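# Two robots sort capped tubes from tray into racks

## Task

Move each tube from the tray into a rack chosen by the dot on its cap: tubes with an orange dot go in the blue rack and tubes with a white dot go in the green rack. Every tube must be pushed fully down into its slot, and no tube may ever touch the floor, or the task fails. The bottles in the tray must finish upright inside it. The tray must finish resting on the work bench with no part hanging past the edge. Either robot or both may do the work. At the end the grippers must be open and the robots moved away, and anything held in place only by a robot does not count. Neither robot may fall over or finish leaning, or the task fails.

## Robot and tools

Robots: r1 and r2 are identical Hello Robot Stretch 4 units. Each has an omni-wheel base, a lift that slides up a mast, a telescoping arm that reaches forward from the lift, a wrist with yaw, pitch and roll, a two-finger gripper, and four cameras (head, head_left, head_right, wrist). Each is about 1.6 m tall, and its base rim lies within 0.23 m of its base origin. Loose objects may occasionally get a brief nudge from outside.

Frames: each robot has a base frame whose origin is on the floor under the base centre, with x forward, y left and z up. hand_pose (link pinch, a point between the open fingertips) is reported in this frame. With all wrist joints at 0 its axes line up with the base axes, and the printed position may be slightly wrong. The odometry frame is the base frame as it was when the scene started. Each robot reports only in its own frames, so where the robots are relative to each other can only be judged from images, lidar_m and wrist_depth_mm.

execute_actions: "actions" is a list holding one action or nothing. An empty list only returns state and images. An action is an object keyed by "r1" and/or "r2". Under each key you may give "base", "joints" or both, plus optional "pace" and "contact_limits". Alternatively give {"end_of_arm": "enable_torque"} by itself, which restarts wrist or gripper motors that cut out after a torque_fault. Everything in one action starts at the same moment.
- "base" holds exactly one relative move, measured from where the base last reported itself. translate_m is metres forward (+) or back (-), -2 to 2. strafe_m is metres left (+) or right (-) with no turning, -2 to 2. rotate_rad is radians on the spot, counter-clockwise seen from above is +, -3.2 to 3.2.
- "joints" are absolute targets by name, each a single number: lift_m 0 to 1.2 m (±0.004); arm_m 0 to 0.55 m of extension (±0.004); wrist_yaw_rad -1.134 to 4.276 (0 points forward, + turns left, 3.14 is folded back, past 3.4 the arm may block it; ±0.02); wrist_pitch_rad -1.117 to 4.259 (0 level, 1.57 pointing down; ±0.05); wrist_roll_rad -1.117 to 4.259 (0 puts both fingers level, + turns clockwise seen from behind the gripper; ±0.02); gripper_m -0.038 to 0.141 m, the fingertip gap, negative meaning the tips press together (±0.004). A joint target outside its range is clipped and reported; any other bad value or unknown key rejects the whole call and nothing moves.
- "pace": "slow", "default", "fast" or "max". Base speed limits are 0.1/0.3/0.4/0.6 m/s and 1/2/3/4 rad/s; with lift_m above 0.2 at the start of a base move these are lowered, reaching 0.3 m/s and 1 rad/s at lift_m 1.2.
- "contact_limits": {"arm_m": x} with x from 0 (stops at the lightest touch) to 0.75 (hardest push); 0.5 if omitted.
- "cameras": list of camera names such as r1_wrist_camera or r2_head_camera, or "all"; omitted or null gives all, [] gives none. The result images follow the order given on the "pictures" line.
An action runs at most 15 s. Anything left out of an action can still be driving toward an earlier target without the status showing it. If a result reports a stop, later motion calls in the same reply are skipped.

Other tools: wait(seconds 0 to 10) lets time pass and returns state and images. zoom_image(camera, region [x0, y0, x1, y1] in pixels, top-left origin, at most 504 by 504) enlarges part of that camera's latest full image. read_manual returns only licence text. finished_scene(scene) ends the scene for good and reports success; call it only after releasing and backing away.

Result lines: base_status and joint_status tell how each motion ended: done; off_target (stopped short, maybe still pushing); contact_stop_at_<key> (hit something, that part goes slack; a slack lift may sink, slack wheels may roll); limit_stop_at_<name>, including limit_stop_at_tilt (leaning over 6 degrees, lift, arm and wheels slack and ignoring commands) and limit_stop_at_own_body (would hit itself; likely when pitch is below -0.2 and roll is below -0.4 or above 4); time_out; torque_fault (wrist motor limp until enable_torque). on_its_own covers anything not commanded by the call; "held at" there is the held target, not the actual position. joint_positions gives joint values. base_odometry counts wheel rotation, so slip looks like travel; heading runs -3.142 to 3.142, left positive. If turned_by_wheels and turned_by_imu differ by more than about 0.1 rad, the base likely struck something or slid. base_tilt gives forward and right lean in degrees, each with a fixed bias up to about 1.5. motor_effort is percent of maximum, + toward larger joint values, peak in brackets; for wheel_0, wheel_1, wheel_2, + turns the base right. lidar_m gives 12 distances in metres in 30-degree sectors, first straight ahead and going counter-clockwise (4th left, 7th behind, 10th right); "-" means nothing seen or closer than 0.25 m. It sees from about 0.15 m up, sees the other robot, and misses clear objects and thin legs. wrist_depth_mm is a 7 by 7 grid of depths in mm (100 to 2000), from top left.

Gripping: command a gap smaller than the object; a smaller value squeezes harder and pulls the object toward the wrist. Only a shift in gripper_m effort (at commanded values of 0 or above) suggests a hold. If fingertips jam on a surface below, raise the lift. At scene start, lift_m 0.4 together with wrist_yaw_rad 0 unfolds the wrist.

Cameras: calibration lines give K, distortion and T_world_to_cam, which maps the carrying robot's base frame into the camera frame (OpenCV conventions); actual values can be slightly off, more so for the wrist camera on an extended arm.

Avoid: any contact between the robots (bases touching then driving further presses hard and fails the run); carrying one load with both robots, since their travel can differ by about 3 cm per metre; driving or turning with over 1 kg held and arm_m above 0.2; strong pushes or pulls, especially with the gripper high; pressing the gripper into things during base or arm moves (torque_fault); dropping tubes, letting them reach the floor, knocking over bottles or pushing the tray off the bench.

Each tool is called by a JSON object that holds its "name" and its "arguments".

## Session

{"name": "execute_actions", "arguments": {"actions": []}}

Scene clock: 0.00 s.
r1.base_odometry: x=+0.000 y=+0.000 heading=+0.000 (m, m, rad; r1's odometry frame)
r1.turned_by_wheels: +0.000 (rad since the last result)
r1.turned_by_imu: +0.000 (rad since the last result)
r1.base_tilt: forward=+0.9 right=-0.2 (deg)
r1.lidar_m: 3.62 3.77 1.00 1.06 1.56 2.89 1.29 1.01 0.98 1.07 1.55 3.36
r1.base_status: not commanded
r1.joint_positions: lift_m=+0.145 arm_m=+0.000 wrist_yaw_rad=+3.083 wrist_pitch_rad=-0.010 wrist_roll_rad=+0.004 gripper_m=+0.057
r1.joint_status: not commanded
r1.motor_effort: lift_m=+17 arm_m=-1 wrist_yaw_rad=+0 wrist_pitch_rad=-7 wrist_roll_rad=-2 gripper_m=-2 wheel_0=+0 wheel_1=+0 wheel_2=+0 (%)
r1.hand_pose: x=-0.1115 y=+0.1043 z=+0.3265 quat_wxyz=(+0.029, +0.005, +0.002, +1.000) (m; r1's base frame)
r1.wrist_depth_mm: - 145 1537 - - - - / - 144 1537 - - - - / - 123 172 - - - - / 106 139 212 - - - - / 141 1138 1499 - - - - / 991 1160 1138 1430 1182 1464 1464 / 820 878 778 891 788 904 946
r2.base_odometry: x=+0.000 y=+0.000 heading=+0.000 (m, m, rad; r2's odometry frame)
r2.turned_by_wheels: +0.000 (rad since the last result)
r2.turned_by_imu: +0.000 (rad since the last result)
r2.base_tilt: forward=+0.2 right=-0.2 (deg)
r2.lidar_m: 0.73 0.72 0.86 1.63 3.66 4.38 1.25 1.25 1.50 5.08 1.40 0.85
r2.base_status: not commanded
r2.joint_positions: lift_m=+0.276 arm_m=+0.001 wrist_yaw_rad=+3.131 wrist_pitch_rad=+0.003 wrist_roll_rad=+0.002 gripper_m=+0.057
r2.joint_status: not commanded
r2.motor_effort: lift_m=+19 arm_m=+0 wrist_yaw_rad=+0 wrist_pitch_rad=-7 wrist_roll_rad=+1 gripper_m=-3 wheel_0=+0 wheel_1=+0 wheel_2=+0 (%)
r2.hand_pose: x=-0.1152 y=+0.0906 z=+0.4536 quat_wxyz=(+0.006, -0.001, +0.001, +1.000) (m; r2's base frame)
r2.wrist_depth_mm: - 136 - - - - - / - 123 202 - - - - / - 131 193 - - - - / 135 137 - - - - - / - - - - - - - / 1255 1366 195 1576 202 1661 1708 / 1042 976 1078 137 1025 1138 1138
pictures: r1_head_camera, r1_head_left_camera, r1_head_right_camera, r1_wrist_camera, r2_head_camera, r2_head_left_camera, r2_head_right_camera, r2_wrist_camera
camera_calibration (this result's frames):
r1_wrist_camera: T_world_to_cam=[[0.038239, 0.998408, 0.0414559, -0.111414], [-0.0464526, 0.0432175, -0.997985, 0.382481], [-0.998188, 0.0362362, 0.0480313, 0.0916611], [0, 0, 0, 1]] pos_world=[0.113523, 0.091385, 0.381927]
r2_wrist_camera: T_world_to_cam=[[0.0607464, 0.998117, 0.00849971, -0.103462], [0.0264586, 0.00690226, -0.999626, 0.506709], [-0.997802, 0.0609486, -0.0259895, 0.117282], [0, 0, 0, 1]] pos_world=[0.109902, 0.0926214, 0.510447]
Images, in order (width x height): r1_head_camera 420x560, r1_head_left_camera 420x672, r1_head_right_camera 420x672, r1_wrist_camera 616x392, r2_head_camera 420x560, r2_head_left_camera 420x672, r2_head_right_camera 420x672, r2_wrist_camera 616x392.

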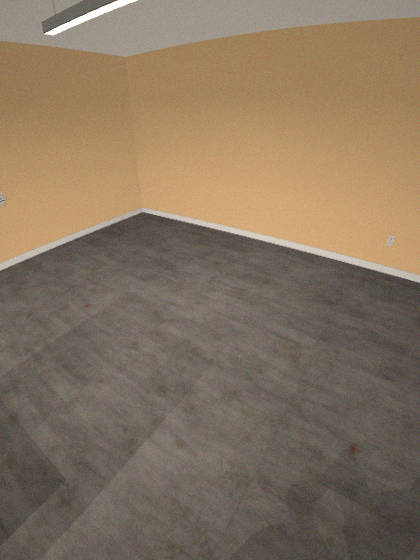

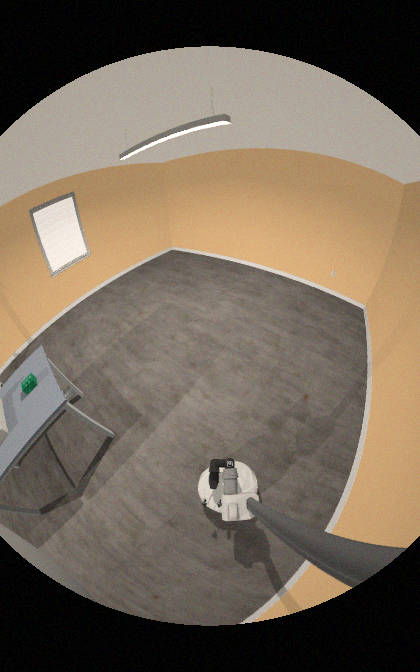

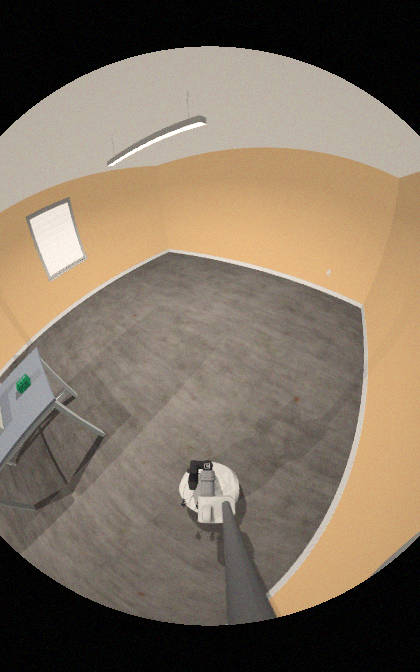

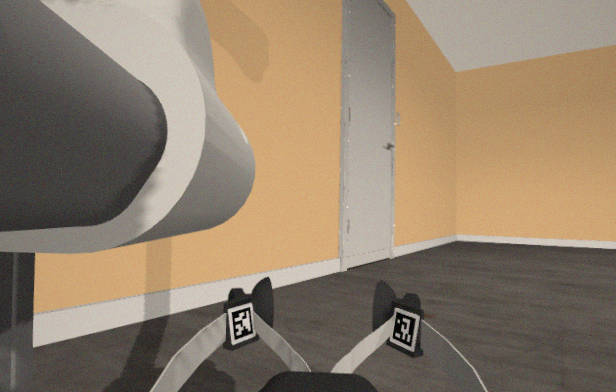

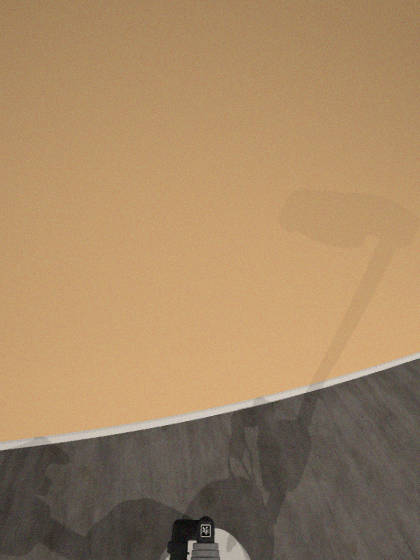

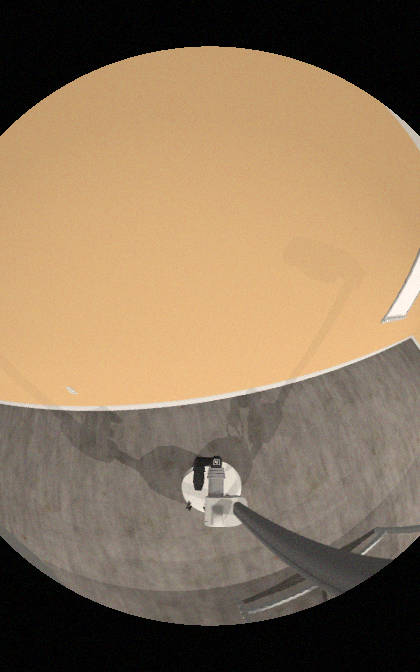

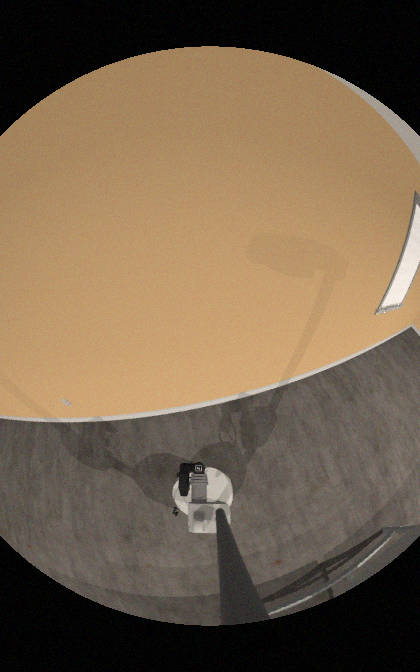

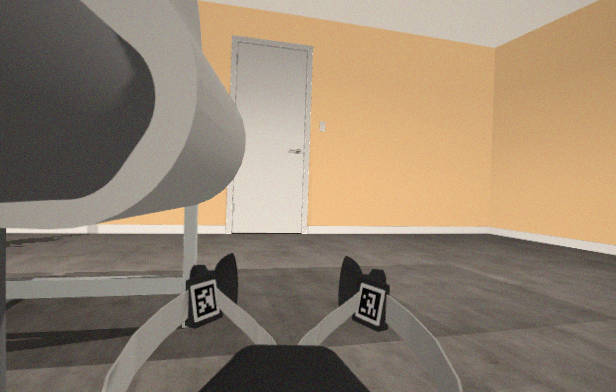

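{"name": "execute_actions", "arguments": {"actions": [{"r1": {"base": {"rotate_rad": 0.95}, "pace": "fast"}, "r2": {"base": {"rotate_rad": -2.88}, "pace": "fast"}}], "cameras": ["r1_head_camera", "r2_head_camera", "r2_head_left_camera"]}}

{"name": "execute_actions", "arguments": {"actions": [{"r1": {"base": {"strafe_m": 0.96}, "pace": "max"}}], "cameras": ["r1_head_camera", "r1_head_left_camera"]}}

Scene clock: 5.03 s.
r1.base_odometry: x=+0.000 y=+0.000 heading=+0.950 (m, m, rad; r1's odometry frame)
r1.turned_by_wheels: +0.950 (rad since the last result)
r1.turned_by_imu: +0.954 (rad since the last result)
r1.base_tilt: forward=+0.9 right=+0.0 (deg)
r1.lidar_m: 1.00 1.02 1.39 3.88 1.41 1.02 0.98 1.04 1.45 3.36 3.52 3.87
r1.base_status: done
r1.joint_positions: lift_m=+0.145 arm_m=+0.000 wrist_yaw_rad=+3.083 wrist_pitch_rad=-0.010 wrist_roll_rad=+0.004 gripper_m=+0.057
r1.joint_status: not commanded
r1.motor_effort: lift_m=+17(17) arm_m=-1(1) wrist_yaw_rad=-1(1) wrist_pitch_rad=-8(7) wrist_roll_rad=-2(2) gripper_m=+1(3) wheel_0=+0(8) wheel_1=+1(7) wheel_2=+1(12) (%)
r1.hand_pose: x=-0.1115 y=+0.1043 z=+0.3265 quat_wxyz=(+0.029, +0.005, +0.002, +1.000) (m; r1's base frame)
r1.wrist_depth_mm: - 145 1160 1160 1160 1160 1182 / - 144 1138 1160 1160 1160 1160 / - 123 172 1160 1160 1160 1138 / 106 139 212 1138 1160 1138 1138 / 141 1118 1118 1138 1138 1160 1138 / 1098 1098 1118 1098 1098 1118 1098 / 831 878 778 904 798 917 946
r2.base_odometry: x=+0.000 y=+0.000 heading=-2.880 (m, m, rad; r2's odometry frame)
r2.turned_by_wheels: -2.880 (rad since the last result)
r2.turned_by_imu: -2.920 (rad since the last result)
r2.base_tilt: forward=+0.2 right=-0.1 (deg)
r2.lidar_m: 1.22 1.30 1.85 2.61 1.01 0.75 0.72 0.78 1.10 3.31 3.88 4.10
r2.base_status: done
r2.joint_positions: lift_m=+0.276 arm_m=+0.001 wrist_yaw_rad=+3.130 wrist_pitch_rad=+0.003 wrist_roll_rad=+0.002 gripper_m=+0.057
r2.joint_status: not commanded
r2.motor_effort: lift_m=+19(19) arm_m=+0(0) wrist_yaw_rad=+2(2) wrist_pitch_rad=-7(6) wrist_roll_rad=+0(1) gripper_m=-2(1) wheel_0=+0(7) wheel_1=+0(11) wheel_2=-1(9) (%)
r2.hand_pose: x=-0.1152 y=+0.0907 z=+0.4536 quat_wxyz=(+0.006, -0.001, +0.001, +1.000) (m; r2's base frame)
r2.wrist_depth_mm: - 136 842 854 878 866 866 / - 123 202 866 878 854 878 / - 131 194 866 878 878 866 / 135 137 866 878 878 866 891 / 866 866 854 866 866 878 878 / 866 866 195 854 202 878 878 / 842 842 866 137 866 878 878
pictures: r1_head_camera, r2_head_camera, r2_head_left_camera
Images, in order (width x height): r1_head_camera 420x560, r2_head_camera 420x560, r2_head_left_camera 420x672.

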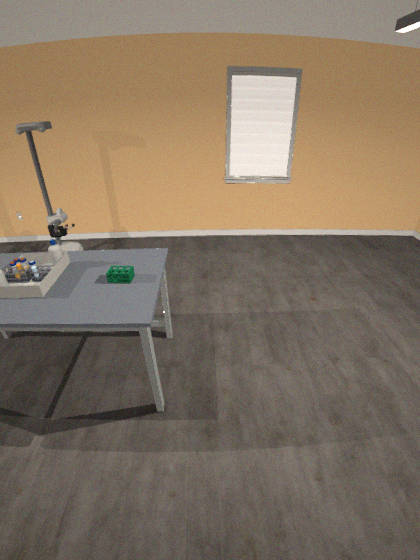

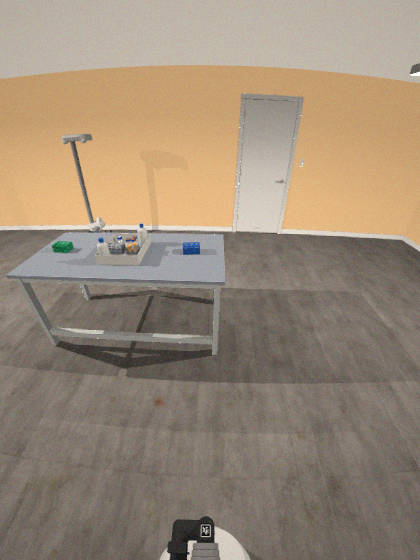

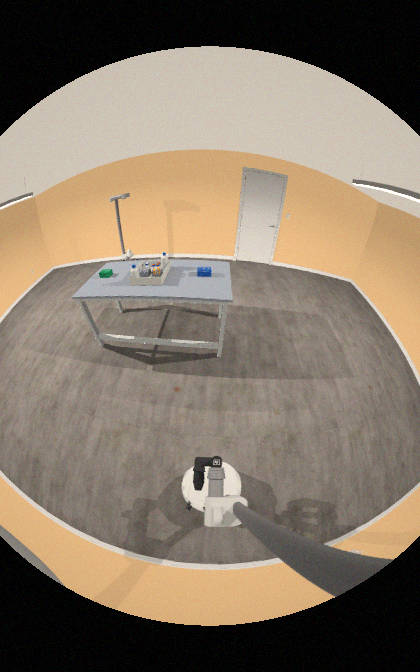

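Scene clock: 7.97 s.
r1.base_odometry: x=-0.781 y=+0.558 heading=+0.950 (m, m, rad; r1's odometry frame)
r1.turned_by_wheels: +0.000 (rad since the last result)
r1.turned_by_imu: +0.000 (rad since the last result)
r1.base_tilt: forward=+0.9 right=+0.0 (deg)
r1.lidar_m: 0.96 1.02 4.60 3.89 1.44 1.05 0.96 1.04 1.43 3.92 4.48 1.00
r1.base_status: done
r1.joint_positions: lift_m=+0.145 arm_m=+0.000 wrist_yaw_rad=+3.083 wrist_pitch_rad=-0.010 wrist_roll_rad=+0.004 gripper_m=+0.057
r1.joint_status: not commanded
r1.motor_effort: lift_m=+17(18) arm_m=-1(1) wrist_yaw_rad=-2(1) wrist_pitch_rad=-8(7) wrist_roll_rad=-2(1) gripper_m=-3(1) wheel_0=+2(17) wheel_1=-2(15) wheel_2=+1(3) (%)
r1.hand_pose: x=-0.1115 y=+0.1043 z=+0.3265 quat_wxyz=(+0.029, +0.005, +0.002, +1.000) (m; r1's base frame)
r1.wrist_depth_mm: - 145 1138 1160 1160 1160 1160 / - 144 1138 1138 1160 1160 1182 / - 123 172 1138 1138 1160 1160 / 106 139 211 1138 1138 1138 1160 / 141 1118 1118 1118 1138 1138 1160 / 1078 1118 1098 1118 1098 1118 1138 / 820 878 788 904 798 904 946
r2.base_odometry: x=+0.000 y=+0.000 heading=-2.880 (m, m, rad; r2's odometry frame)
r2.turned_by_wheels: +0.000 (rad since the last result)
r2.turned_by_imu: +0.000 (rad since the last result)
r2.base_tilt: forward=+0.2 right=-0.2 (deg)
r2.lidar_m: 1.21 1.28 1.86 2.60 1.01 0.74 0.72 0.77 1.08 3.32 3.88 4.09
r2.base_status: not commanded
r2.joint_positions: lift_m=+0.276 arm_m=+0.001 wrist_yaw_rad=+3.130 wrist_pitch_rad=+0.003 wrist_roll_rad=+0.002 gripper_m=+0.057
r2.joint_status: not commanded
r2.motor_effort: lift_m=+19(19) arm_m=+0(0) wrist_yaw_rad=+2(2) wrist_pitch_rad=-6(7) wrist_roll_rad=+1(1) gripper_m=-3(2) wheel_0=+0(0) wheel_1=+0(0) wheel_2=-1(1) (%)
r2.hand_pose: x=-0.1152 y=+0.0907 z=+0.4536 quat_wxyz=(+0.006, -0.001, +0.001, +1.000) (m; r2's base frame)
r2.wrist_depth_mm: - 135 854 866 866 866 866 / - 123 202 866 866 866 866 / - 131 195 866 854 866 878 / 135 138 866 854 866 866 891 / 854 854 866 866 866 878 891 / 854 866 195 866 202 878 878 / 854 854 866 137 891 866 878
pictures: r1_head_camera, r1_head_left_camera
Images, in order (width x height): r1_head_camera 420x560, r1_head_left_camera 420x672.

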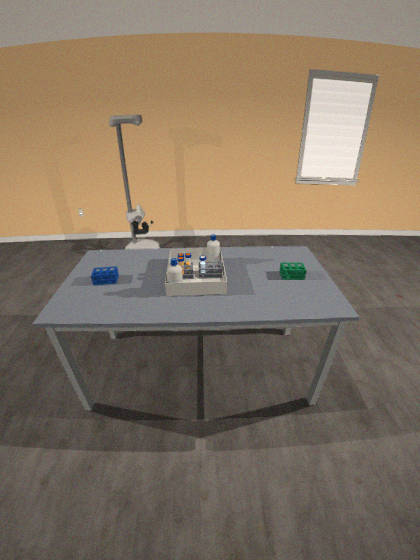

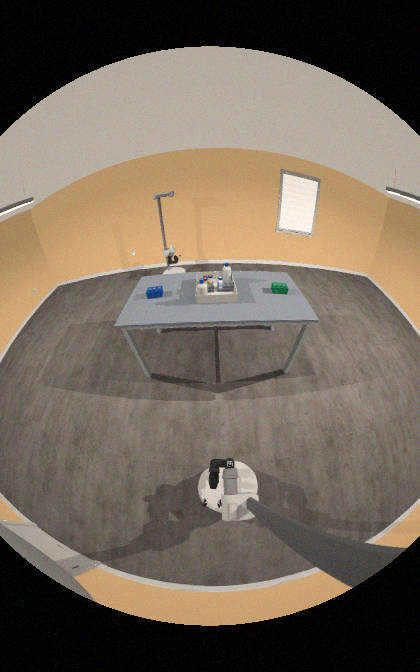

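{"name": "zoom_image", "arguments": {"camera": "r1_head_camera", "region": [140, 220, 260, 310]}}

Region (140, 220, 260, 310) of r1_head_camera's 420x560 image, scaled by 4.200, with more detail than that image has; it fills the top 378 rows of this view, and the rest is white.

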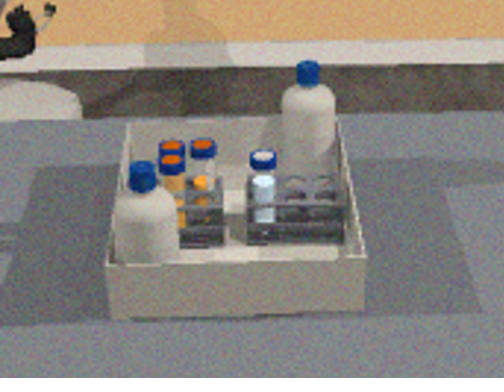

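{"name": "execute_actions", "arguments": {"actions": [{"r1": {"base": {"translate_m": 0.83}, "joints": {"lift_m": 1.15}, "pace": "max"}, "r2": {"base": {"strafe_m": 0.59}, "pace": "max"}}], "cameras": ["r2_head_camera"]}}

{"name": "execute_actions", "arguments": {"actions": [{"r1": {"joints": {"wrist_yaw_rad": 0.0, "wrist_pitch_rad": 1.57, "gripper_m": 0.07, "arm_m": 0.3}, "pace": "fast"}, "r2": {"base": {"translate_m": 0.95}, "joints": {"lift_m": 1.15}, "pace": "max"}}], "cameras": ["r1_wrist_camera", "r2_head_camera"]}}

Scene clock: 19.07 s.
r1.base_odometry: x=-0.299 y=+1.234 heading=+0.951 (m, m, rad; r1's odometry frame)
r1.turned_by_wheels: +0.000 (rad since the last result)
r1.turned_by_imu: +0.002 (rad since the last result)
r1.base_tilt: forward=+0.9 right=-0.2 (deg)
r1.lidar_m: 0.25 0.25 0.25 0.69 2.59 1.89 1.82 1.92 2.63 0.57 0.25 0.25
r1.base_status: done
r1.joint_positions: lift_m=+1.150 arm_m=+0.000 wrist_yaw_rad=+3.083 wrist_pitch_rad=-0.011 wrist_roll_rad=+0.004 gripper_m=+0.057
r1.joint_status: all done
r1.motor_effort: lift_m=+21(26) arm_m=-1(1) wrist_yaw_rad=+1(0) wrist_pitch_rad=-7(9) wrist_roll_rad=-1(2) gripper_m=-1(5) wheel_0=+2(11) wheel_1=+1(9) wheel_2=+1(17) (%)
r1.hand_pose: x=-0.1115 y=+0.1043 z=+1.3310 quat_wxyz=(+0.029, +0.005, +0.002, +1.000) (m; r1's base frame)
r1.wrist_depth_mm: - 145 271 270 - - - / - 144 1983 1983 - - - / - 123 172 1983 1983 - - / 106 139 212 1983 1983 1983 1983 / 141 1983 1921 1983 1983 1983 1983 / 1983 1921 1983 1921 1983 - 1983 / 1921 1983 1983 1921 1983 1921 1983
r2.base_odometry: x=+0.153 y=-0.570 heading=-2.880 (m, m, rad; r2's odometry frame)
r2.turned_by_wheels: +0.000 (rad since the last result)
r2.turned_by_imu: -0.001 (rad since the last result)
r2.base_tilt: forward=+0.2 right=-0.2 (deg)
r2.lidar_m: 1.23 1.28 4.59 2.56 1.01 0.75 0.69 0.75 1.06 3.24 4.47 1.29
r2.base_status: done
r2.joint_positions: lift_m=+0.276 arm_m=+0.001 wrist_yaw_rad=+3.130 wrist_pitch_rad=+0.003 wrist_roll_rad=+0.002 gripper_m=+0.057
r2.joint_status: not commanded
r2.motor_effort: lift_m=+20(19) arm_m=+0(0) wrist_yaw_rad=+2(1) wrist_pitch_rad=-7(6) wrist_roll_rad=+1(0) gripper_m=-2(0) wheel_0=+1(13) wheel_1=-1(14) wheel_2=+1(1) (%)
r2.hand_pose: x=-0.1152 y=+0.0906 z=+0.4536 quat_wxyz=(+0.006, -0.001, +0.001, +1.000) (m; r2's base frame)
r2.wrist_depth_mm: - 136 842 842 831 842 854 / - 123 202 842 831 854 854 / - 132 193 842 842 854 866 / 135 138 831 842 854 854 878 / 820 842 831 842 854 854 866 / 831 831 195 854 202 866 854 / 854 842 842 137 854 854 866
pictures: r2_head_camera
Images, in order (width x height): r2_head_camera 420x560.

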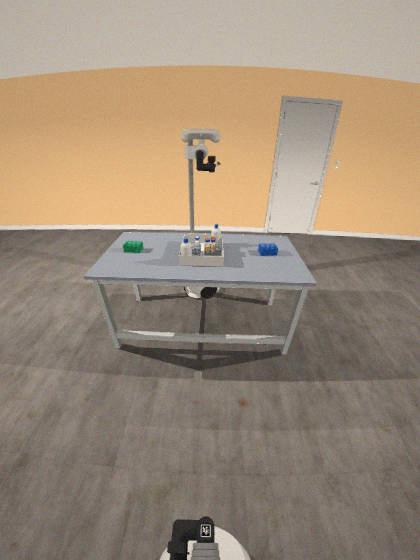

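Scene clock: 22.30 s.
r1.base_odometry: x=-0.299 y=+1.234 heading=+0.951 (m, m, rad; r1's odometry frame)
r1.turned_by_wheels: +0.000 (rad since the last result)
r1.turned_by_imu: +0.000 (rad since the last result)
r1.base_tilt: forward=+1.0 right=-0.1 (deg)
r1.lidar_m: 0.25 0.25 0.25 0.67 2.58 1.93 1.80 1.92 2.62 0.63 0.25 0.25
r1.base_status: not commanded
r1.joint_positions: lift_m=+1.150 arm_m=+0.299 wrist_yaw_rad=+0.000 wrist_pitch_rad=+1.570 wrist_roll_rad=+0.004 gripper_m=+0.070
r1.joint_status: all done
r1.motor_effort: lift_m=+21(20) arm_m=+5(5) wrist_yaw_rad=-2(6) wrist_pitch_rad=+0(6) wrist_roll_rad=-2(2) gripper_m=-2(1) wheel_0=+2(2) wheel_1=+1(1) wheel_2=+1(1) (%)
r1.hand_pose: x=+0.4702 y=-0.0874 z=+1.0395 quat_wxyz=(+0.707, +0.001, +0.707, -0.001) (m; r1's base frame)
r1.wrist_depth_mm: 525 508 512 366 500 496 492 / 525 521 508 427 500 496 492 / 525 484 504 500 496 492 488 / 521 455 449 439 496 492 484 / 517 508 504 500 496 488 484 / 517 373 217 496 492 488 484 / 517 508 500 496 492 484 480
r2.base_odometry: x=-0.765 y=-0.816 heading=-2.880 (m, m, rad; r2's odometry frame)
r2.turned_by_wheels: +0.000 (rad since the last result)
r2.turned_by_imu: -0.005 (rad since the last result)
r2.base_tilt: forward=+0.2 right=-0.2 (deg)
r2.lidar_m: 0.29 0.31 0.45 4.43 2.29 1.73 1.65 1.77 2.47 4.30 0.42 0.32
r2.base_status: done
r2.joint_positions: lift_m=+1.150 arm_m=+0.001 wrist_yaw_rad=+3.130 wrist_pitch_rad=+0.003 wrist_roll_rad=+0.002 gripper_m=+0.057
r2.joint_status: all done
r2.motor_effort: lift_m=+20(21) arm_m=+0(0) wrist_yaw_rad=+2(1) wrist_pitch_rad=-7(7) wrist_roll_rad=+1(1) gripper_m=-4(3) wheel_0=-2(7) wheel_1=+0(4) wheel_2=+0(14) (%)
r2.hand_pose: x=-0.1152 y=+0.0906 z=+1.3273 quat_wxyz=(+0.006, -0.001, +0.001, +1.000) (m; r2's base frame)
r2.wrist_depth_mm: - 136 1708 1756 1708 1808 1808 / - 123 202 1756 1808 1756 1756 / - 131 193 1808 1756 1708 1863 / 135 138 1756 1808 1863 1808 1808 / 1756 1756 1756 1708 1756 1756 1756 / 1756 1756 195 1808 202 1863 1863 / 1756 1708 1756 137 1756 1808 1863
pictures: r1_wrist_camera, r2_head_camera
camera_calibration (this result's frames):
r1_wrist_camera: T_world_to_cam=[[0.0416813, -0.998908, -0.0211111, -0.0830076], [-0.998395, -0.0408307, -0.0392349, 0.573023], [0.03833, 0.0227126, -0.999007, 1.24484], [0, 0, 0, 1]] pos_world=[0.527848, -0.0877935, 1.26433]
Images, in order (width x height): r1_wrist_camera 616x392, r2_head_camera 420x560.

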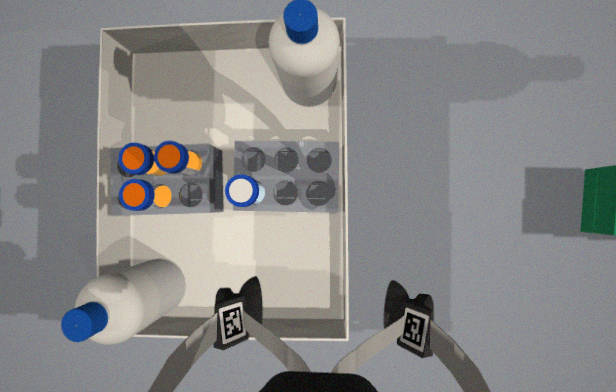

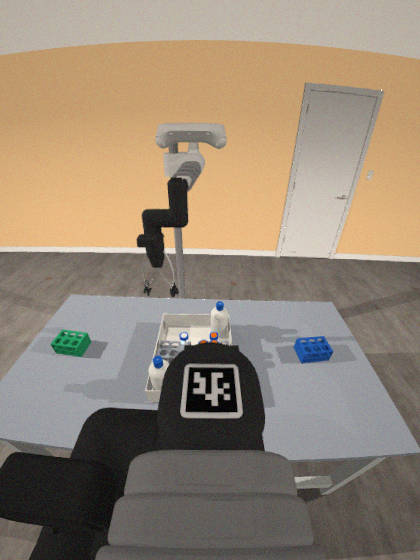

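{"name": "execute_actions", "arguments": {"actions": [{"r1": {"base": {"strafe_m": 0.082}, "joints": {"arm_m": 0.374, "lift_m": 1.04}, "pace": "fast"}, "r2": {"joints": {"wrist_yaw_rad": 0.0, "wrist_pitch_rad": 1.57, "gripper_m": 0.07}, "pace": "fast"}}], "cameras": ["r1_wrist_camera", "r2_wrist_camera"]}}

Scene clock: 27.40 s.
r1.base_odometry: x=-0.365 y=+1.281 heading=+0.950 (m, m, rad; r1's odometry frame)
r1.turned_by_wheels: +0.000 (rad since the last result)
r1.turned_by_imu: -0.001 (rad since the last result)
r1.base_tilt: forward=+1.0 right=-0.1 (deg)
r1.lidar_m: 0.25 0.25 0.26 0.67 2.52 1.91 1.81 1.92 2.63 0.61 0.25 0.25
r1.base_status: done
r1.joint_positions: lift_m=+1.040 arm_m=+0.373 wrist_yaw_rad=+0.000 wrist_pitch_rad=+1.570 wrist_roll_rad=+0.004 gripper_m=+0.070
r1.joint_status: all done
r1.motor_effort: lift_m=+14(19) arm_m=+5(5) wrist_yaw_rad=-1(1) wrist_pitch_rad=+0(1) wrist_roll_rad=-2(2) gripper_m=+3(1) wheel_0=-1(10) wheel_1=+0(13) wheel_2=+0(2) (%)
r1.hand_pose: x=+0.5442 y=-0.0874 z=+0.9300 quat_wxyz=(+0.707, +0.001, +0.707, -0.001) (m; r1's base frame)
r1.wrist_depth_mm: 413 407 402 394 255 387 384 / 410 392 394 392 246 384 379 / 407 394 394 392 343 382 379 / 404 368 394 389 384 384 379 / 404 332 330 329 351 379 377 / 402 340 216 387 324 379 377 / 402 340 387 384 379 375 375
r2.base_odometry: x=-0.765 y=-0.816 heading=-2.880 (m, m, rad; r2's odometry frame)
r2.turned_by_wheels: +0.000 (rad since the last result)
r2.turned_by_imu: +0.000 (rad since the last result)
r2.base_tilt: forward=+0.2 right=-0.2 (deg)
r2.lidar_m: 0.29 0.32 0.45 4.42 2.31 1.71 1.66 1.75 2.48 4.30 0.44 0.32
r2.base_status: not commanded
r2.joint_positions: lift_m=+1.150 arm_m=+0.001 wrist_yaw_rad=+0.000 wrist_pitch_rad=+1.570 wrist_roll_rad=+0.002 gripper_m=+0.070
r2.joint_status: all done
r2.motor_effort: lift_m=+20(20) arm_m=+0(0) wrist_yaw_rad=+0(4) wrist_pitch_rad=+0(4) wrist_roll_rad=+1(1) gripper_m=-2(2) wheel_0=-2(2) wheel_1=+0(0) wheel_2=+0(0) (%)
r2.hand_pose: x=+0.1726 y=-0.0874 z=+1.0396 quat_wxyz=(+0.707, +0.000, +0.707, +0.000) (m; r2's base frame)
r2.wrist_depth_mm: 488 488 500 504 508 508 512 / 484 492 496 500 504 512 517 / 1205 1255 1078 1078 1098 512 517 / 1229 1205 1229 1281 1281 1281 1281 / 1229 1229 1042 1042 1281 1308 1308 / 1255 1205 213 1042 206 1281 1255 / 1255 1255 1229 137 1255 1308 1281
pictures: r1_wrist_camera, r2_wrist_camera
camera_calibration (this result's frames):
r1_wrist_camera: T_world_to_cam=[[0.0414158, -0.998919, -0.0210999, -0.0882709], [-0.998396, -0.0405597, -0.0395063, 0.642925], [0.0386078, 0.0227022, -0.998997, 1.13252], [0, 0, 0, 1]] pos_world=[0.601826, -0.0878092, 1.15492]
r2_wrist_camera: T_world_to_cam=[[0.00874535, -0.998724, 0.0497377, -0.156698], [-0.999717, -0.00763225, 0.0225256, 0.199277], [-0.0221172, -0.0499206, -0.998508, 1.26352], [0, 0, 0, 1]] pos_world=[0.228537, -0.0919011, 1.26494]
Images, in order (width x height): r1_wrist_camera 616x392, r2_wrist_camera 616x392.

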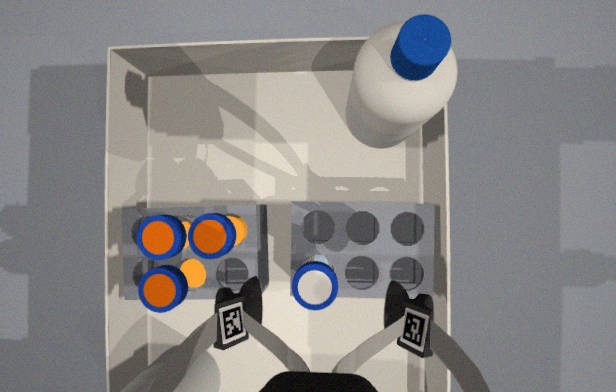

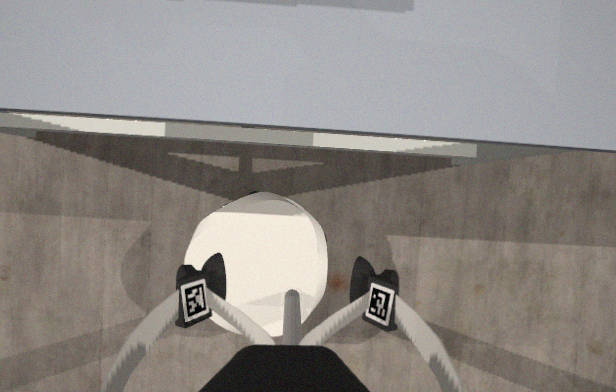

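{"name": "execute_actions", "arguments": {"actions": [{"r1": {"base": {"strafe_m": 0.005}, "joints": {"lift_m": 0.982}, "pace": "default"}, "r2": {"joints": {"arm_m": 0.15}, "pace": "default"}}], "cameras": ["r1_wrist_camera"]}}

{"name": "execute_actions", "arguments": {"actions": [{"r1": {"joints": {"gripper_m": 0.012}, "pace": "default"}}], "cameras": ["r1_wrist_camera"]}}

{"name": "execute_actions", "arguments": {"actions": [{"r1": {"joints": {"lift_m": 1.09}, "pace": "fast"}}], "cameras": ["r1_wrist_camera", "r2_wrist_camera"]}}

Scene clock: 30.00 s.
r1.base_odometry: x=-0.369 y=+1.284 heading=+0.950 (m, m, rad; r1's odometry frame)
r1.turned_by_wheels: +0.000 (rad since the last result)
r1.turned_by_imu: -0.001 (rad since the last result)
r1.base_tilt: forward=+0.9 right=-0.2 (deg)
r1.lidar_m: 0.25 0.25 0.25 0.66 2.57 1.89 1.84 1.94 2.64 0.62 0.25 0.25
r1.base_status: done
r1.joint_positions: lift_m=+0.982 arm_m=+0.373 wrist_yaw_rad=+0.000 wrist_pitch_rad=+1.570 wrist_roll_rad=+0.004 gripper_m=+0.070
r1.joint_status: all done
r1.motor_effort: lift_m=+14(15) arm_m=+5(5) wrist_yaw_rad=-1(1) wrist_pitch_rad=+1(0) wrist_roll_rad=-1(1) gripper_m=-4(3) wheel_0=-1(12) wheel_1=-3(7) wheel_2=+0(1) (%)
r1.hand_pose: x=+0.5443 y=-0.0874 z=+0.8721 quat_wxyz=(+0.707, +0.001, +0.707, -0.001) (m; r1's base frame)
r1.wrist_depth_mm: 349 297 312 296 190 185 327 / 349 340 338 334 216 325 325 / 347 340 336 332 327 325 324 / 345 336 334 330 327 324 324 / 343 214 271 271 268 267 322 / 343 214 217 208 265 293 319 / 342 329 330 325 322 293 319
r2.base_odometry: x=-0.765 y=-0.816 heading=-2.880 (m, m, rad; r2's odometry frame)
r2.turned_by_wheels: +0.000 (rad since the last result)
r2.turned_by_imu: +0.000 (rad since the last result)
r2.base_tilt: forward=+0.3 right=-0.2 (deg)
r2.lidar_m: 0.30 0.32 0.45 4.42 2.30 1.73 1.65 1.77 2.47 4.30 0.43 0.31
r2.base_status: not commanded
r2.joint_positions: lift_m=+1.150 arm_m=+0.149 wrist_yaw_rad=+0.000 wrist_pitch_rad=+1.570 wrist_roll_rad=+0.002 gripper_m=+0.070
r2.joint_status: all done
r2.motor_effort: lift_m=+20(20) arm_m=+7(8) wrist_yaw_rad=+1(1) wrist_pitch_rad=-1(0) wrist_roll_rad=+1(1) gripper_m=-4(6) wheel_0=-2(2) wheel_1=+0(0) wheel_2=+0(0) (%)
r2.hand_pose: x=+0.3198 y=-0.0874 z=+1.0396 quat_wxyz=(+0.707, +0.000, +0.707, +0.000) (m; r2's base frame)
r2.wrist_depth_mm: 353 488 492 500 504 508 512 / 480 484 492 500 504 512 512 / 488 492 496 500 508 512 512 / 484 492 500 504 508 508 517 / 1229 1255 1042 1138 512 1281 1308 / 1229 1229 213 1078 206 1308 1336 / 1255 1281 1042 137 1308 1308 1308
pictures: r1_wrist_camera
camera_calibration (this result's frames):
r1_wrist_camera: T_world_to_cam=[[0.0414157, -0.998919, -0.0211001, -0.0894942], [-0.998396, -0.0405596, -0.0395002, 0.640632], [0.0386016, 0.0227022, -0.998997, 1.07459], [0, 0, 0, 1]] pos_world=[0.60183, -0.0878093, 1.09693]
Images, in order (width x height): r1_wrist_camera 616x392.

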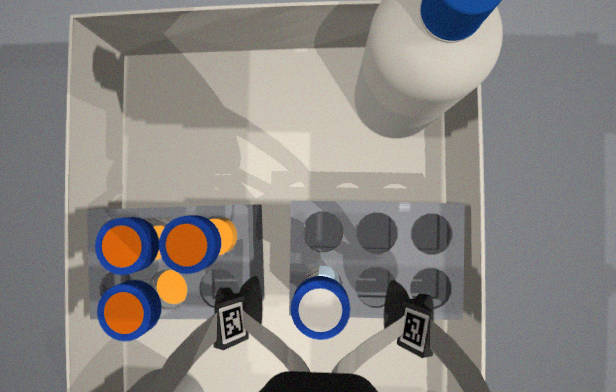

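Scene clock: 31.37 s.
r1.base_odometry: x=-0.369 y=+1.284 heading=+0.950 (m, m, rad; r1's odometry frame)
r1.turned_by_wheels: +0.000 (rad since the last result)
r1.turned_by_imu: +0.000 (rad since the last result)
r1.base_tilt: forward=+1.0 right=+0.0 (deg)
r1.lidar_m: 0.25 0.25 0.25 0.66 2.56 1.91 1.84 1.93 2.62 0.62 0.25 0.25
r1.base_status: not commanded
r1.joint_positions: lift_m=+0.982 arm_m=+0.373 wrist_yaw_rad=+0.000 wrist_pitch_rad=+1.570 wrist_roll_rad=+0.004 gripper_m=+0.012
r1.joint_status: all done
r1.motor_effort: lift_m=+14(13) arm_m=+5(5) wrist_yaw_rad=+0(1) wrist_pitch_rad=+1(1) wrist_roll_rad=-1(1) gripper_m=-9(10) wheel_0=-1(1) wheel_1=-3(3) wheel_2=+0(0) (%)
r1.hand_pose: x=+0.5443 y=-0.0874 z=+0.8721 quat_wxyz=(+0.707, +0.001, +0.707, -0.001) (m; r1's base frame)
r1.wrist_depth_mm: 351 297 310 296 190 185 325 / 349 340 340 334 216 325 325 / 347 340 336 332 327 324 324 / 345 336 336 330 327 324 322 / 345 214 272 271 268 267 320 / 343 213 273 201 264 294 320 / 342 327 329 325 320 267 319
r2.base_odometry: x=-0.765 y=-0.816 heading=-2.880 (m, m, rad; r2's odometry frame)
r2.turned_by_wheels: +0.000 (rad since the last result)
r2.turned_by_imu: +0.000 (rad since the last result)
r2.base_tilt: forward=+0.3 right=-0.2 (deg)
r2.lidar_m: 0.29 0.32 0.45 4.41 2.31 1.73 1.66 1.76 2.47 4.30 0.43 0.31
r2.base_status: not commanded
r2.joint_positions: lift_m=+1.150 arm_m=+0.149 wrist_yaw_rad=+0.000 wrist_pitch_rad=+1.570 wrist_roll_rad=+0.002 gripper_m=+0.070
r2.joint_status: not commanded
r2.motor_effort: lift_m=+20(21) arm_m=+7(8) wrist_yaw_rad=+1(2) wrist_pitch_rad=+0(1) wrist_roll_rad=+1(1) gripper_m=-6(6) wheel_0=-2(2) wheel_1=+0(0) wheel_2=+0(0) (%)
r2.hand_pose: x=+0.3198 y=-0.0874 z=+1.0396 quat_wxyz=(+0.707, +0.000, +0.707, +0.000) (m; r2's base frame)
r2.wrist_depth_mm: 353 484 488 500 500 512 512 / 484 484 488 500 504 508 512 / 488 492 496 500 504 512 512 / 488 492 500 508 508 508 517 / 1229 1255 1025 1118 508 1281 1281 / 1229 1229 214 1042 206 1281 1281 / 1229 1255 1042 137 1281 1281 1308
pictures: r1_wrist_camera
camera_calibration (this result's frames):
r1_wrist_camera: T_world_to_cam=[[0.0414157, -0.998919, -0.0211001, -0.0894942], [-0.998396, -0.0405597, -0.0395002, 0.640632], [0.0386016, 0.0227022, -0.998997, 1.07459], [0, 0, 0, 1]] pos_world=[0.60183, -0.0878092, 1.09693]
Images, in order (width x height): r1_wrist_camera 616x392.

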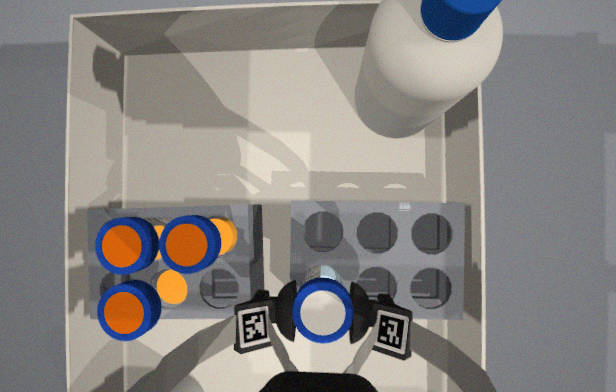

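Scene clock: 32.57 s.
r1.base_odometry: x=-0.369 y=+1.284 heading=+0.950 (m, m, rad; r1's odometry frame)
r1.turned_by_wheels: +0.000 (rad since the last result)
r1.turned_by_imu: +0.000 (rad since the last result)
r1.base_tilt: forward=+1.0 right=-0.1 (deg)
r1.lidar_m: 0.25 0.25 0.25 0.67 2.54 1.92 1.81 1.91 2.63 0.61 0.25 0.25
r1.base_status: not commanded
r1.joint_positions: lift_m=+1.090 arm_m=+0.373 wrist_yaw_rad=+0.000 wrist_pitch_rad=+1.570 wrist_roll_rad=+0.004 gripper_m=+0.012
r1.joint_status: all done
r1.motor_effort: lift_m=+21(25) arm_m=+5(5) wrist_yaw_rad=-1(0) wrist_pitch_rad=+1(0) wrist_roll_rad=-1(2) gripper_m=-10(12) wheel_0=-1(1) wheel_1=-3(3) wheel_2=+0(0) (%)
r1.hand_pose: x=+0.5442 y=-0.0874 z=+0.9794 quat_wxyz=(+0.707, +0.001, +0.707, -0.001) (m; r1's base frame)
r1.wrist_depth_mm: 466 455 452 449 442 436 433 / 462 459 445 433 294 433 430 / 462 452 442 439 362 433 430 / 459 452 442 439 427 430 427 / 455 449 329 379 373 430 424 / 452 449 379 200 364 427 424 / 452 449 347 433 364 424 421
r2.base_odometry: x=-0.765 y=-0.816 heading=-2.880 (m, m, rad; r2's odometry frame)
r2.turned_by_wheels: +0.000 (rad since the last result)
r2.turned_by_imu: +0.000 (rad since the last result)
r2.base_tilt: forward=+0.2 right=-0.2 (deg)
r2.lidar_m: 0.29 0.32 0.44 4.43 2.30 1.70 1.66 1.75 2.46 4.30 0.42 0.32
r2.base_status: not commanded
r2.joint_positions: lift_m=+1.150 arm_m=+0.149 wrist_yaw_rad=+0.000 wrist_pitch_rad=+1.570 wrist_roll_rad=+0.002 gripper_m=+0.070
r2.joint_status: not commanded
r2.motor_effort: lift_m=+20(20) arm_m=+7(7) wrist_yaw_rad=-1(0) wrist_pitch_rad=+0(0) wrist_roll_rad=+1(1) gripper_m=-2(3) wheel_0=-2(2) wheel_1=+0(0) wheel_2=+0(0) (%)
r2.hand_pose: x=+0.3198 y=-0.0874 z=+1.0396 quat_wxyz=(+0.707, +0.000, +0.707, +0.000) (m; r2's base frame)
r2.wrist_depth_mm: 353 484 488 500 500 508 508 / 480 488 492 504 500 504 512 / 488 492 496 500 508 512 517 / 492 492 500 500 508 517 517 / 1229 1255 1060 1138 512 1255 1308 / 1229 1281 214 1060 206 1308 1308 / 1255 1229 1042 137 1308 1308 1308
pictures: r1_wrist_camera, r2_wrist_camera
camera_calibration (this result's frames):
r1_wrist_camera: T_world_to_cam=[[0.0414149, -0.998919, -0.0211019, -0.0872259], [-0.998398, -0.0405598, -0.0394578, 0.644825], [0.0385592, 0.0227022, -0.998998, 1.18189], [0, 0, 0, 1]] pos_world=[0.601831, -0.0878092, 1.20431]
r2_wrist_camera: T_world_to_cam=[[0.00856392, -0.998726, 0.0497371, -0.157927], [-0.999717, -0.00744698, 0.0225989, 0.346393], [-0.0221997, -0.0499165, -0.998507, 1.2668], [0, 0, 0, 1]] pos_world=[0.37577, -0.0919116, 1.26494]
Images, in order (width x height): r1_wrist_camera 616x392, r2_wrist_camera 616x392.

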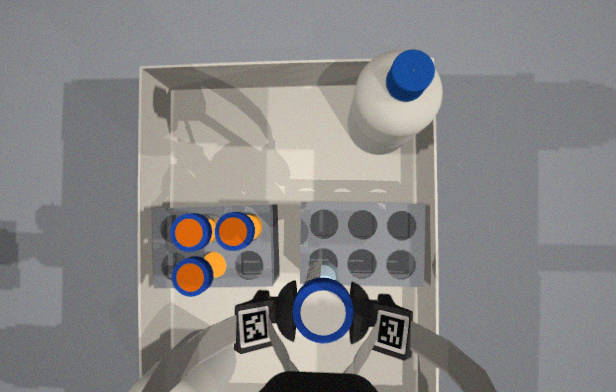

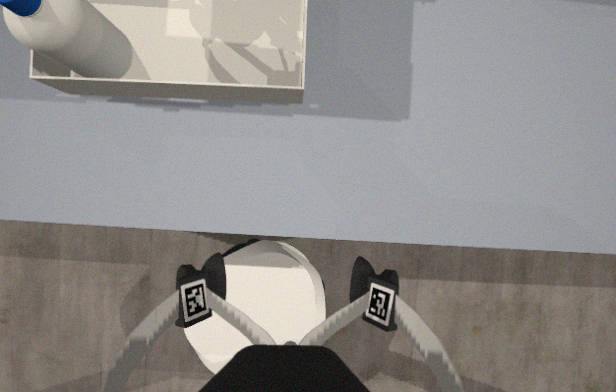

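{"name": "execute_actions", "arguments": {"actions": [{"r1": {"base": {"strafe_m": -0.48}, "joints": {"arm_m": 0.365}, "pace": "fast"}, "r2": {"base": {"strafe_m": 0.085}, "joints": {"arm_m": 0.28, "wrist_roll_rad": 1.57}, "pace": "default"}}], "cameras": ["r1_wrist_camera", "r2_wrist_camera"]}}

Scene clock: 41.00 s.
r1.base_odometry: x=+0.021 y=+1.005 heading=+0.950 (m, m, rad; r1's odometry frame)
r1.turned_by_wheels: +0.000 (rad since the last result)
r1.turned_by_imu: +0.000 (rad since the last result)
r1.base_tilt: forward=+0.9 right=-0.1 (deg)
r1.lidar_m: 0.25 0.25 0.25 0.67 2.54 1.90 1.82 1.91 2.65 3.94 0.25 0.25
r1.base_status: done
r1.joint_positions: lift_m=+1.090 arm_m=+0.366 wrist_yaw_rad=+0.000 wrist_pitch_rad=+1.570 wrist_roll_rad=+0.004 gripper_m=+0.012
r1.joint_status: all done
r1.motor_effort: lift_m=+21(21) arm_m=-5(6) wrist_yaw_rad=-1(0) wrist_pitch_rad=-1(1) wrist_roll_rad=-1(2) gripper_m=-10(11) wheel_0=+0(9) wheel_1=-2(12) wheel_2=+0(0) (%)
r1.hand_pose: x=+0.5370 y=-0.0874 z=+0.9794 quat_wxyz=(+0.707, +0.001, +0.707, -0.001) (m; r1's base frame)
r1.wrist_depth_mm: 466 462 452 445 439 436 1205 / 459 459 449 445 439 436 1160 / 459 455 449 442 439 433 1182 / 455 455 449 442 436 433 1182 / 455 452 445 413 404 433 1160 / 452 449 442 201 375 427 1160 / 452 449 442 433 430 424 1182
r2.base_odometry: x=-0.743 y=-0.898 heading=-2.880 (m, m, rad; r2's odometry frame)
r2.turned_by_wheels: +0.000 (rad since the last result)
r2.turned_by_imu: +0.000 (rad since the last result)
r2.base_tilt: forward=+0.2 right=-0.1 (deg)
r2.lidar_m: 0.30 0.32 0.43 4.34 2.29 1.73 1.66 1.75 2.47 4.38 0.42 0.31
r2.base_status: done
r2.joint_positions: lift_m=+1.150 arm_m=+0.279 wrist_yaw_rad=+0.000 wrist_pitch_rad=+1.570 wrist_roll_rad=+1.570 gripper_m=+0.070
r2.joint_status: all done
r2.motor_effort: lift_m=+20(20) arm_m=+8(8) wrist_yaw_rad=+1(1) wrist_pitch_rad=-1(0) wrist_roll_rad=+1(4) gripper_m=-4(2) wheel_0=+1(7) wheel_1=-2(6) wheel_2=+0(0) (%)
r2.hand_pose: x=+0.4498 y=-0.0874 z=+1.0396 quat_wxyz=(+0.501, +0.500, +0.500, -0.499) (m; r2's base frame)
r2.wrist_depth_mm: 484 488 496 504 504 1281 1308 / 480 488 496 500 504 1255 1255 / 484 488 488 500 504 1281 1281 / 442 459 496 500 1078 1060 1281 / 484 484 496 504 1060 1078 1281 / 488 462 214 508 206 1308 1308 / 466 436 399 137 1281 1308 1308
pictures: r1_wrist_camera, r2_wrist_camera
camera_calibration (this result's frames):
r1_wrist_camera: T_world_to_cam=[[0.0413125, -0.998923, -0.0211074, -0.0868673], [-0.998407, -0.0404603, -0.0393236, 0.637507], [0.0384273, 0.0226984, -0.999004, 1.18224], [0, 0, 0, 1]] pos_world=[0.59465, -0.087815, 1.2043]
r2_wrist_camera: T_world_to_cam=[[-0.998741, -0.0112701, 0.0488825, 0.381282], [-0.0101329, 0.999674, 0.0234509, 0.118376], [-0.0491309, 0.0229261, -0.998529, 1.28819], [0, 0, 0, 1]] pos_world=[0.445291, -0.143573, 1.26488]
Images, in order (width x height): r1_wrist_camera 616x392, r2_wrist_camera 616x392.

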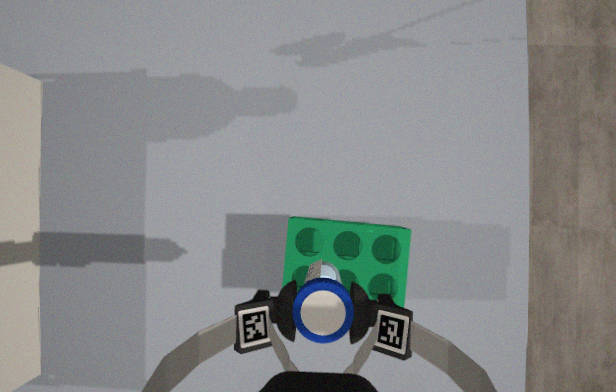

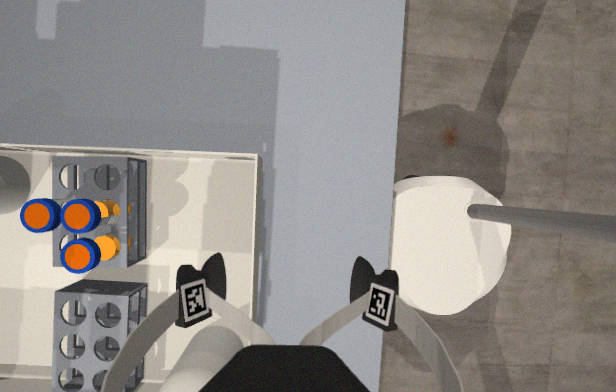

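{"name": "execute_actions", "arguments": {"actions": [{"r1": {"base": {"strafe_m": 0.014}, "joints": {"arm_m": 0.390, "lift_m": 1.05}, "pace": "default"}, "r2": {"base": {"strafe_m": 0.02}, "joints": {"arm_m": 0.492, "lift_m": 1.05}, "pace": "fast"}}], "cameras": ["r1_wrist_camera", "r2_wrist_camera"]}}

Scene clock: 44.73 s.
r1.base_odometry: x=+0.010 y=+1.013 heading=+0.950 (m, m, rad; r1's odometry frame)
r1.turned_by_wheels: +0.000 (rad since the last result)
r1.turned_by_imu: -0.001 (rad since the last result)
r1.base_tilt: forward=+1.0 right=-0.1 (deg)
r1.lidar_m: 0.25 0.25 0.25 0.66 2.58 1.92 1.82 1.92 2.65 3.94 0.25 0.25
r1.base_status: done
r1.joint_positions: lift_m=+1.050 arm_m=+0.389 wrist_yaw_rad=+0.000 wrist_pitch_rad=+1.570 wrist_roll_rad=+0.004 gripper_m=+0.012
r1.joint_status: all done
r1.motor_effort: lift_m=+14(21) arm_m=+5(6) wrist_yaw_rad=+0(1) wrist_pitch_rad=+1(1) wrist_roll_rad=-1(2) gripper_m=-13(13) wheel_0=-2(7) wheel_1=+1(9) wheel_2=+0(3) (%)
r1.hand_pose: x=+0.5602 y=-0.0874 z=+0.9400 quat_wxyz=(+0.707, +0.001, +0.707, -0.001) (m; r1's base frame)
r1.wrist_depth_mm: 421 415 413 407 402 397 1138 / 421 415 410 404 402 397 394 / 418 415 407 402 399 394 759 / 415 413 407 402 397 392 759 / 415 413 404 399 392 392 750 / 415 407 404 201 336 392 387 / 413 407 399 394 362 387 1118
r2.base_odometry: x=-0.738 y=-0.917 heading=-2.880 (m, m, rad; r2's odometry frame)
r2.turned_by_wheels: +0.000 (rad since the last result)
r2.turned_by_imu: +0.000 (rad since the last result)
r2.base_tilt: forward=+0.4 right=-0.2 (deg)
r2.lidar_m: 0.28 0.32 0.45 4.32 2.28 1.72 1.66 1.77 2.46 4.40 0.44 0.31
r2.base_status: done
r2.joint_positions: lift_m=+1.050 arm_m=+0.491 wrist_yaw_rad=+0.000 wrist_pitch_rad=+1.570 wrist_roll_rad=+1.570 gripper_m=+0.070
r2.joint_status: all done
r2.motor_effort: lift_m=+17(19) arm_m=+7(8) wrist_yaw_rad=+0(1) wrist_pitch_rad=+0(1) wrist_roll_rad=+1(1) gripper_m=-2(3) wheel_0=-2(7) wheel_1=+0(6) wheel_2=+0(1) (%)
r2.hand_pose: x=+0.6619 y=-0.0874 z=+0.9399 quat_wxyz=(+0.501, +0.500, +0.500, -0.499) (m; r2's base frame)
r2.wrist_depth_mm: 384 389 397 399 404 407 413 / 389 389 397 399 404 410 413 / 250 320 392 394 404 410 413 / 251 332 394 340 407 407 418 / 379 394 392 340 404 418 418 / 379 394 214 387 205 413 421 / 377 394 399 137 366 415 418
pictures: r1_wrist_camera, r2_wrist_camera
camera_calibration (this result's frames):
r1_wrist_camera: T_world_to_cam=[[0.0412555, -0.998926, -0.0211034, -0.088629], [-0.998406, -0.0404012, -0.0394208, 0.659202], [0.0385258, 0.0226961, -0.999, 1.14192], [0, 0, 0, 1]] pos_world=[0.617814, -0.0878184, 1.1649]
r2_wrist_camera: T_world_to_cam=[[-0.998746, -0.0112536, 0.048788, 0.598033], [-0.0101185, 0.999674, 0.0234501, 0.122855], [-0.049036, 0.022927, -0.998534, 1.19897], [0, 0, 0, 1]] pos_world=[0.657318, -0.143573, 1.16515]
Images, in order (width x height): r1_wrist_camera 616x392, r2_wrist_camera 616x392.

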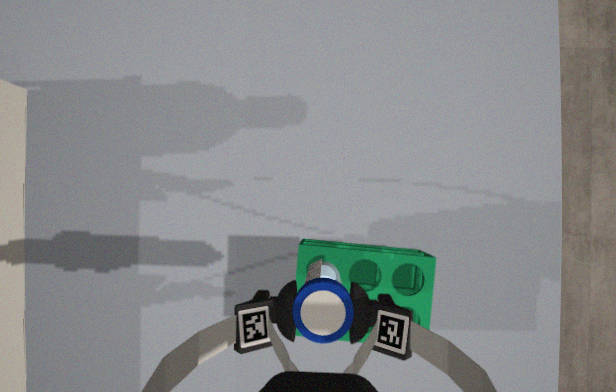

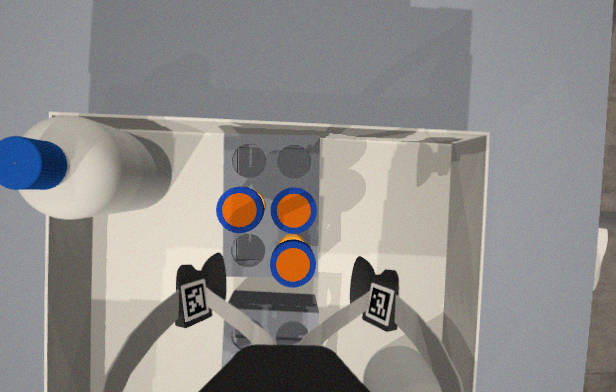

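{"name": "zoom_image", "arguments": {"camera": "r1_wrist_camera", "region": [230, 220, 450, 360]}}

Region (230, 220, 450, 360) of r1_wrist_camera's 616x392 image, scaled by 2.291; it fills the top 321 rows of this view, and the rest is white.

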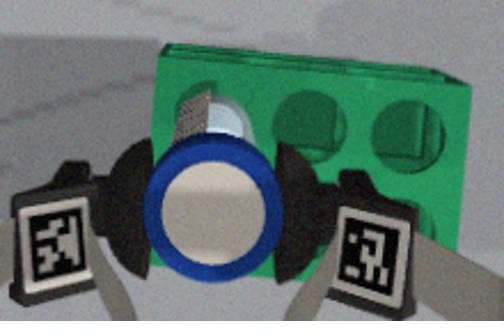

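{"name": "execute_actions", "arguments": {"actions": [{"r1": {"joints": {"lift_m": 0.977}, "pace": "slow"}, "r2": {"base": {"strafe_m": 0.006}, "joints": {"lift_m": 0.983}, "pace": "default"}}], "cameras": ["r1_wrist_camera", "r2_wrist_camera"]}}

Scene clock: 47.57 s.
r1.base_odometry: x=+0.010 y=+1.013 heading=+0.950 (m, m, rad; r1's odometry frame)
r1.turned_by_wheels: +0.000 (rad since the last result)
r1.turned_by_imu: +0.000 (rad since the last result)
r1.base_tilt: forward=+1.0 right=-0.1 (deg)
r1.lidar_m: 0.25 0.25 0.25 0.67 2.57 1.89 1.83 1.91 2.63 3.93 0.25 0.25
r1.base_status: not commanded
r1.joint_positions: lift_m=+0.977 arm_m=+0.389 wrist_yaw_rad=+0.000 wrist_pitch_rad=+1.570 wrist_roll_rad=+0.004 gripper_m=+0.012
r1.joint_status: all done
r1.motor_effort: lift_m=+13(15) arm_m=+5(5) wrist_yaw_rad=+1(1) wrist_pitch_rad=+0(2) wrist_roll_rad=-1(2) gripper_m=-12(9) wheel_0=-2(1) wheel_1=+1(1) wheel_2=+0(0) (%)
r1.hand_pose: x=+0.5602 y=-0.0874 z=+0.8671 quat_wxyz=(+0.707, +0.001, +0.707, -0.001) (m; r1's base frame)
r1.wrist_depth_mm: 345 342 338 332 329 324 322 / 343 340 334 330 327 322 320 / 342 338 334 330 325 322 319 / 340 336 332 327 325 320 317 / 338 334 330 325 322 320 315 / 338 334 330 201 260 317 315 / 338 332 327 264 260 314 314
r2.base_odometry: x=-0.736 y=-0.923 heading=-2.880 (m, m, rad; r2's odometry frame)
r2.turned_by_wheels: +0.000 (rad since the last result)
r2.turned_by_imu: +0.000 (rad since the last result)
r2.base_tilt: forward=+0.2 right=-0.2 (deg)
r2.lidar_m: 0.29 0.30 0.44 4.32 2.31 1.71 1.64 1.74 2.49 4.42 0.43 0.32
r2.base_status: done
r2.joint_positions: lift_m=+0.983 arm_m=+0.491 wrist_yaw_rad=+0.000 wrist_pitch_rad=+1.570 wrist_roll_rad=+1.570 gripper_m=+0.070
r2.joint_status: all done
r2.motor_effort: lift_m=+17(14) arm_m=+8(8) wrist_yaw_rad=+0(1) wrist_pitch_rad=+0(0) wrist_roll_rad=+1(1) gripper_m=-1(3) wheel_0=+0(9) wheel_1=-1(5) wheel_2=+0(0) (%)
r2.hand_pose: x=+0.6619 y=-0.0874 z=+0.8730 quat_wxyz=(+0.501, +0.500, +0.500, -0.499) (m; r2's base frame)
r2.wrist_depth_mm: 322 325 329 332 338 340 342 / 322 324 329 330 338 342 343 / 196 319 324 314 336 317 347 / 208 327 271 214 338 334 347 / 319 325 303 273 338 329 349 / 320 325 213 282 206 327 351 / 325 329 329 137 342 303 351
pictures: r1_wrist_camera, r2_wrist_camera
camera_calibration (this result's frames):
r1_wrist_camera: T_world_to_cam=[[0.0412544, -0.998926, -0.0211052, -0.0901663], [-0.998407, -0.040401, -0.0393773, 0.656278], [0.0384824, 0.0226961, -0.999001, 1.06905], [0, 0, 0, 1]] pos_world=[0.617813, -0.0878184, 1.09192]
r2_wrist_camera: T_world_to_cam=[[-0.998746, -0.0112213, 0.0487881, 0.601302], [-0.0100862, 0.999674, 0.0234501, 0.124403], [-0.0490354, 0.0229286, -0.998534, 1.13212], [0, 0, 0, 1]] pos_world=[0.657317, -0.143573, 1.0982]
Images, in order (width x height): r1_wrist_camera 616x392, r2_wrist_camera 616x392.

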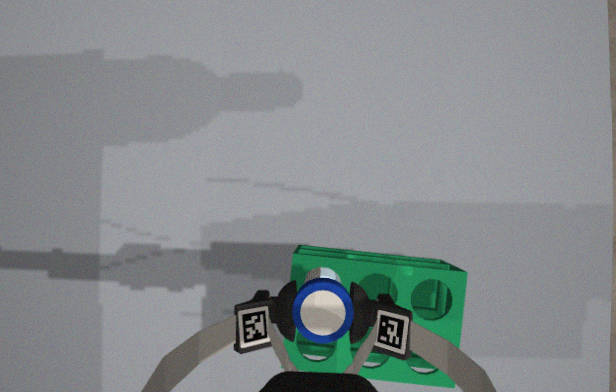

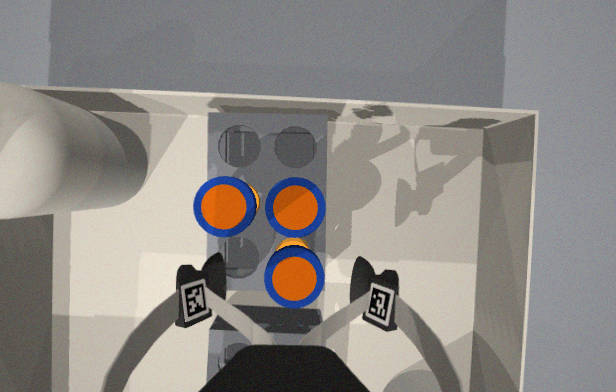

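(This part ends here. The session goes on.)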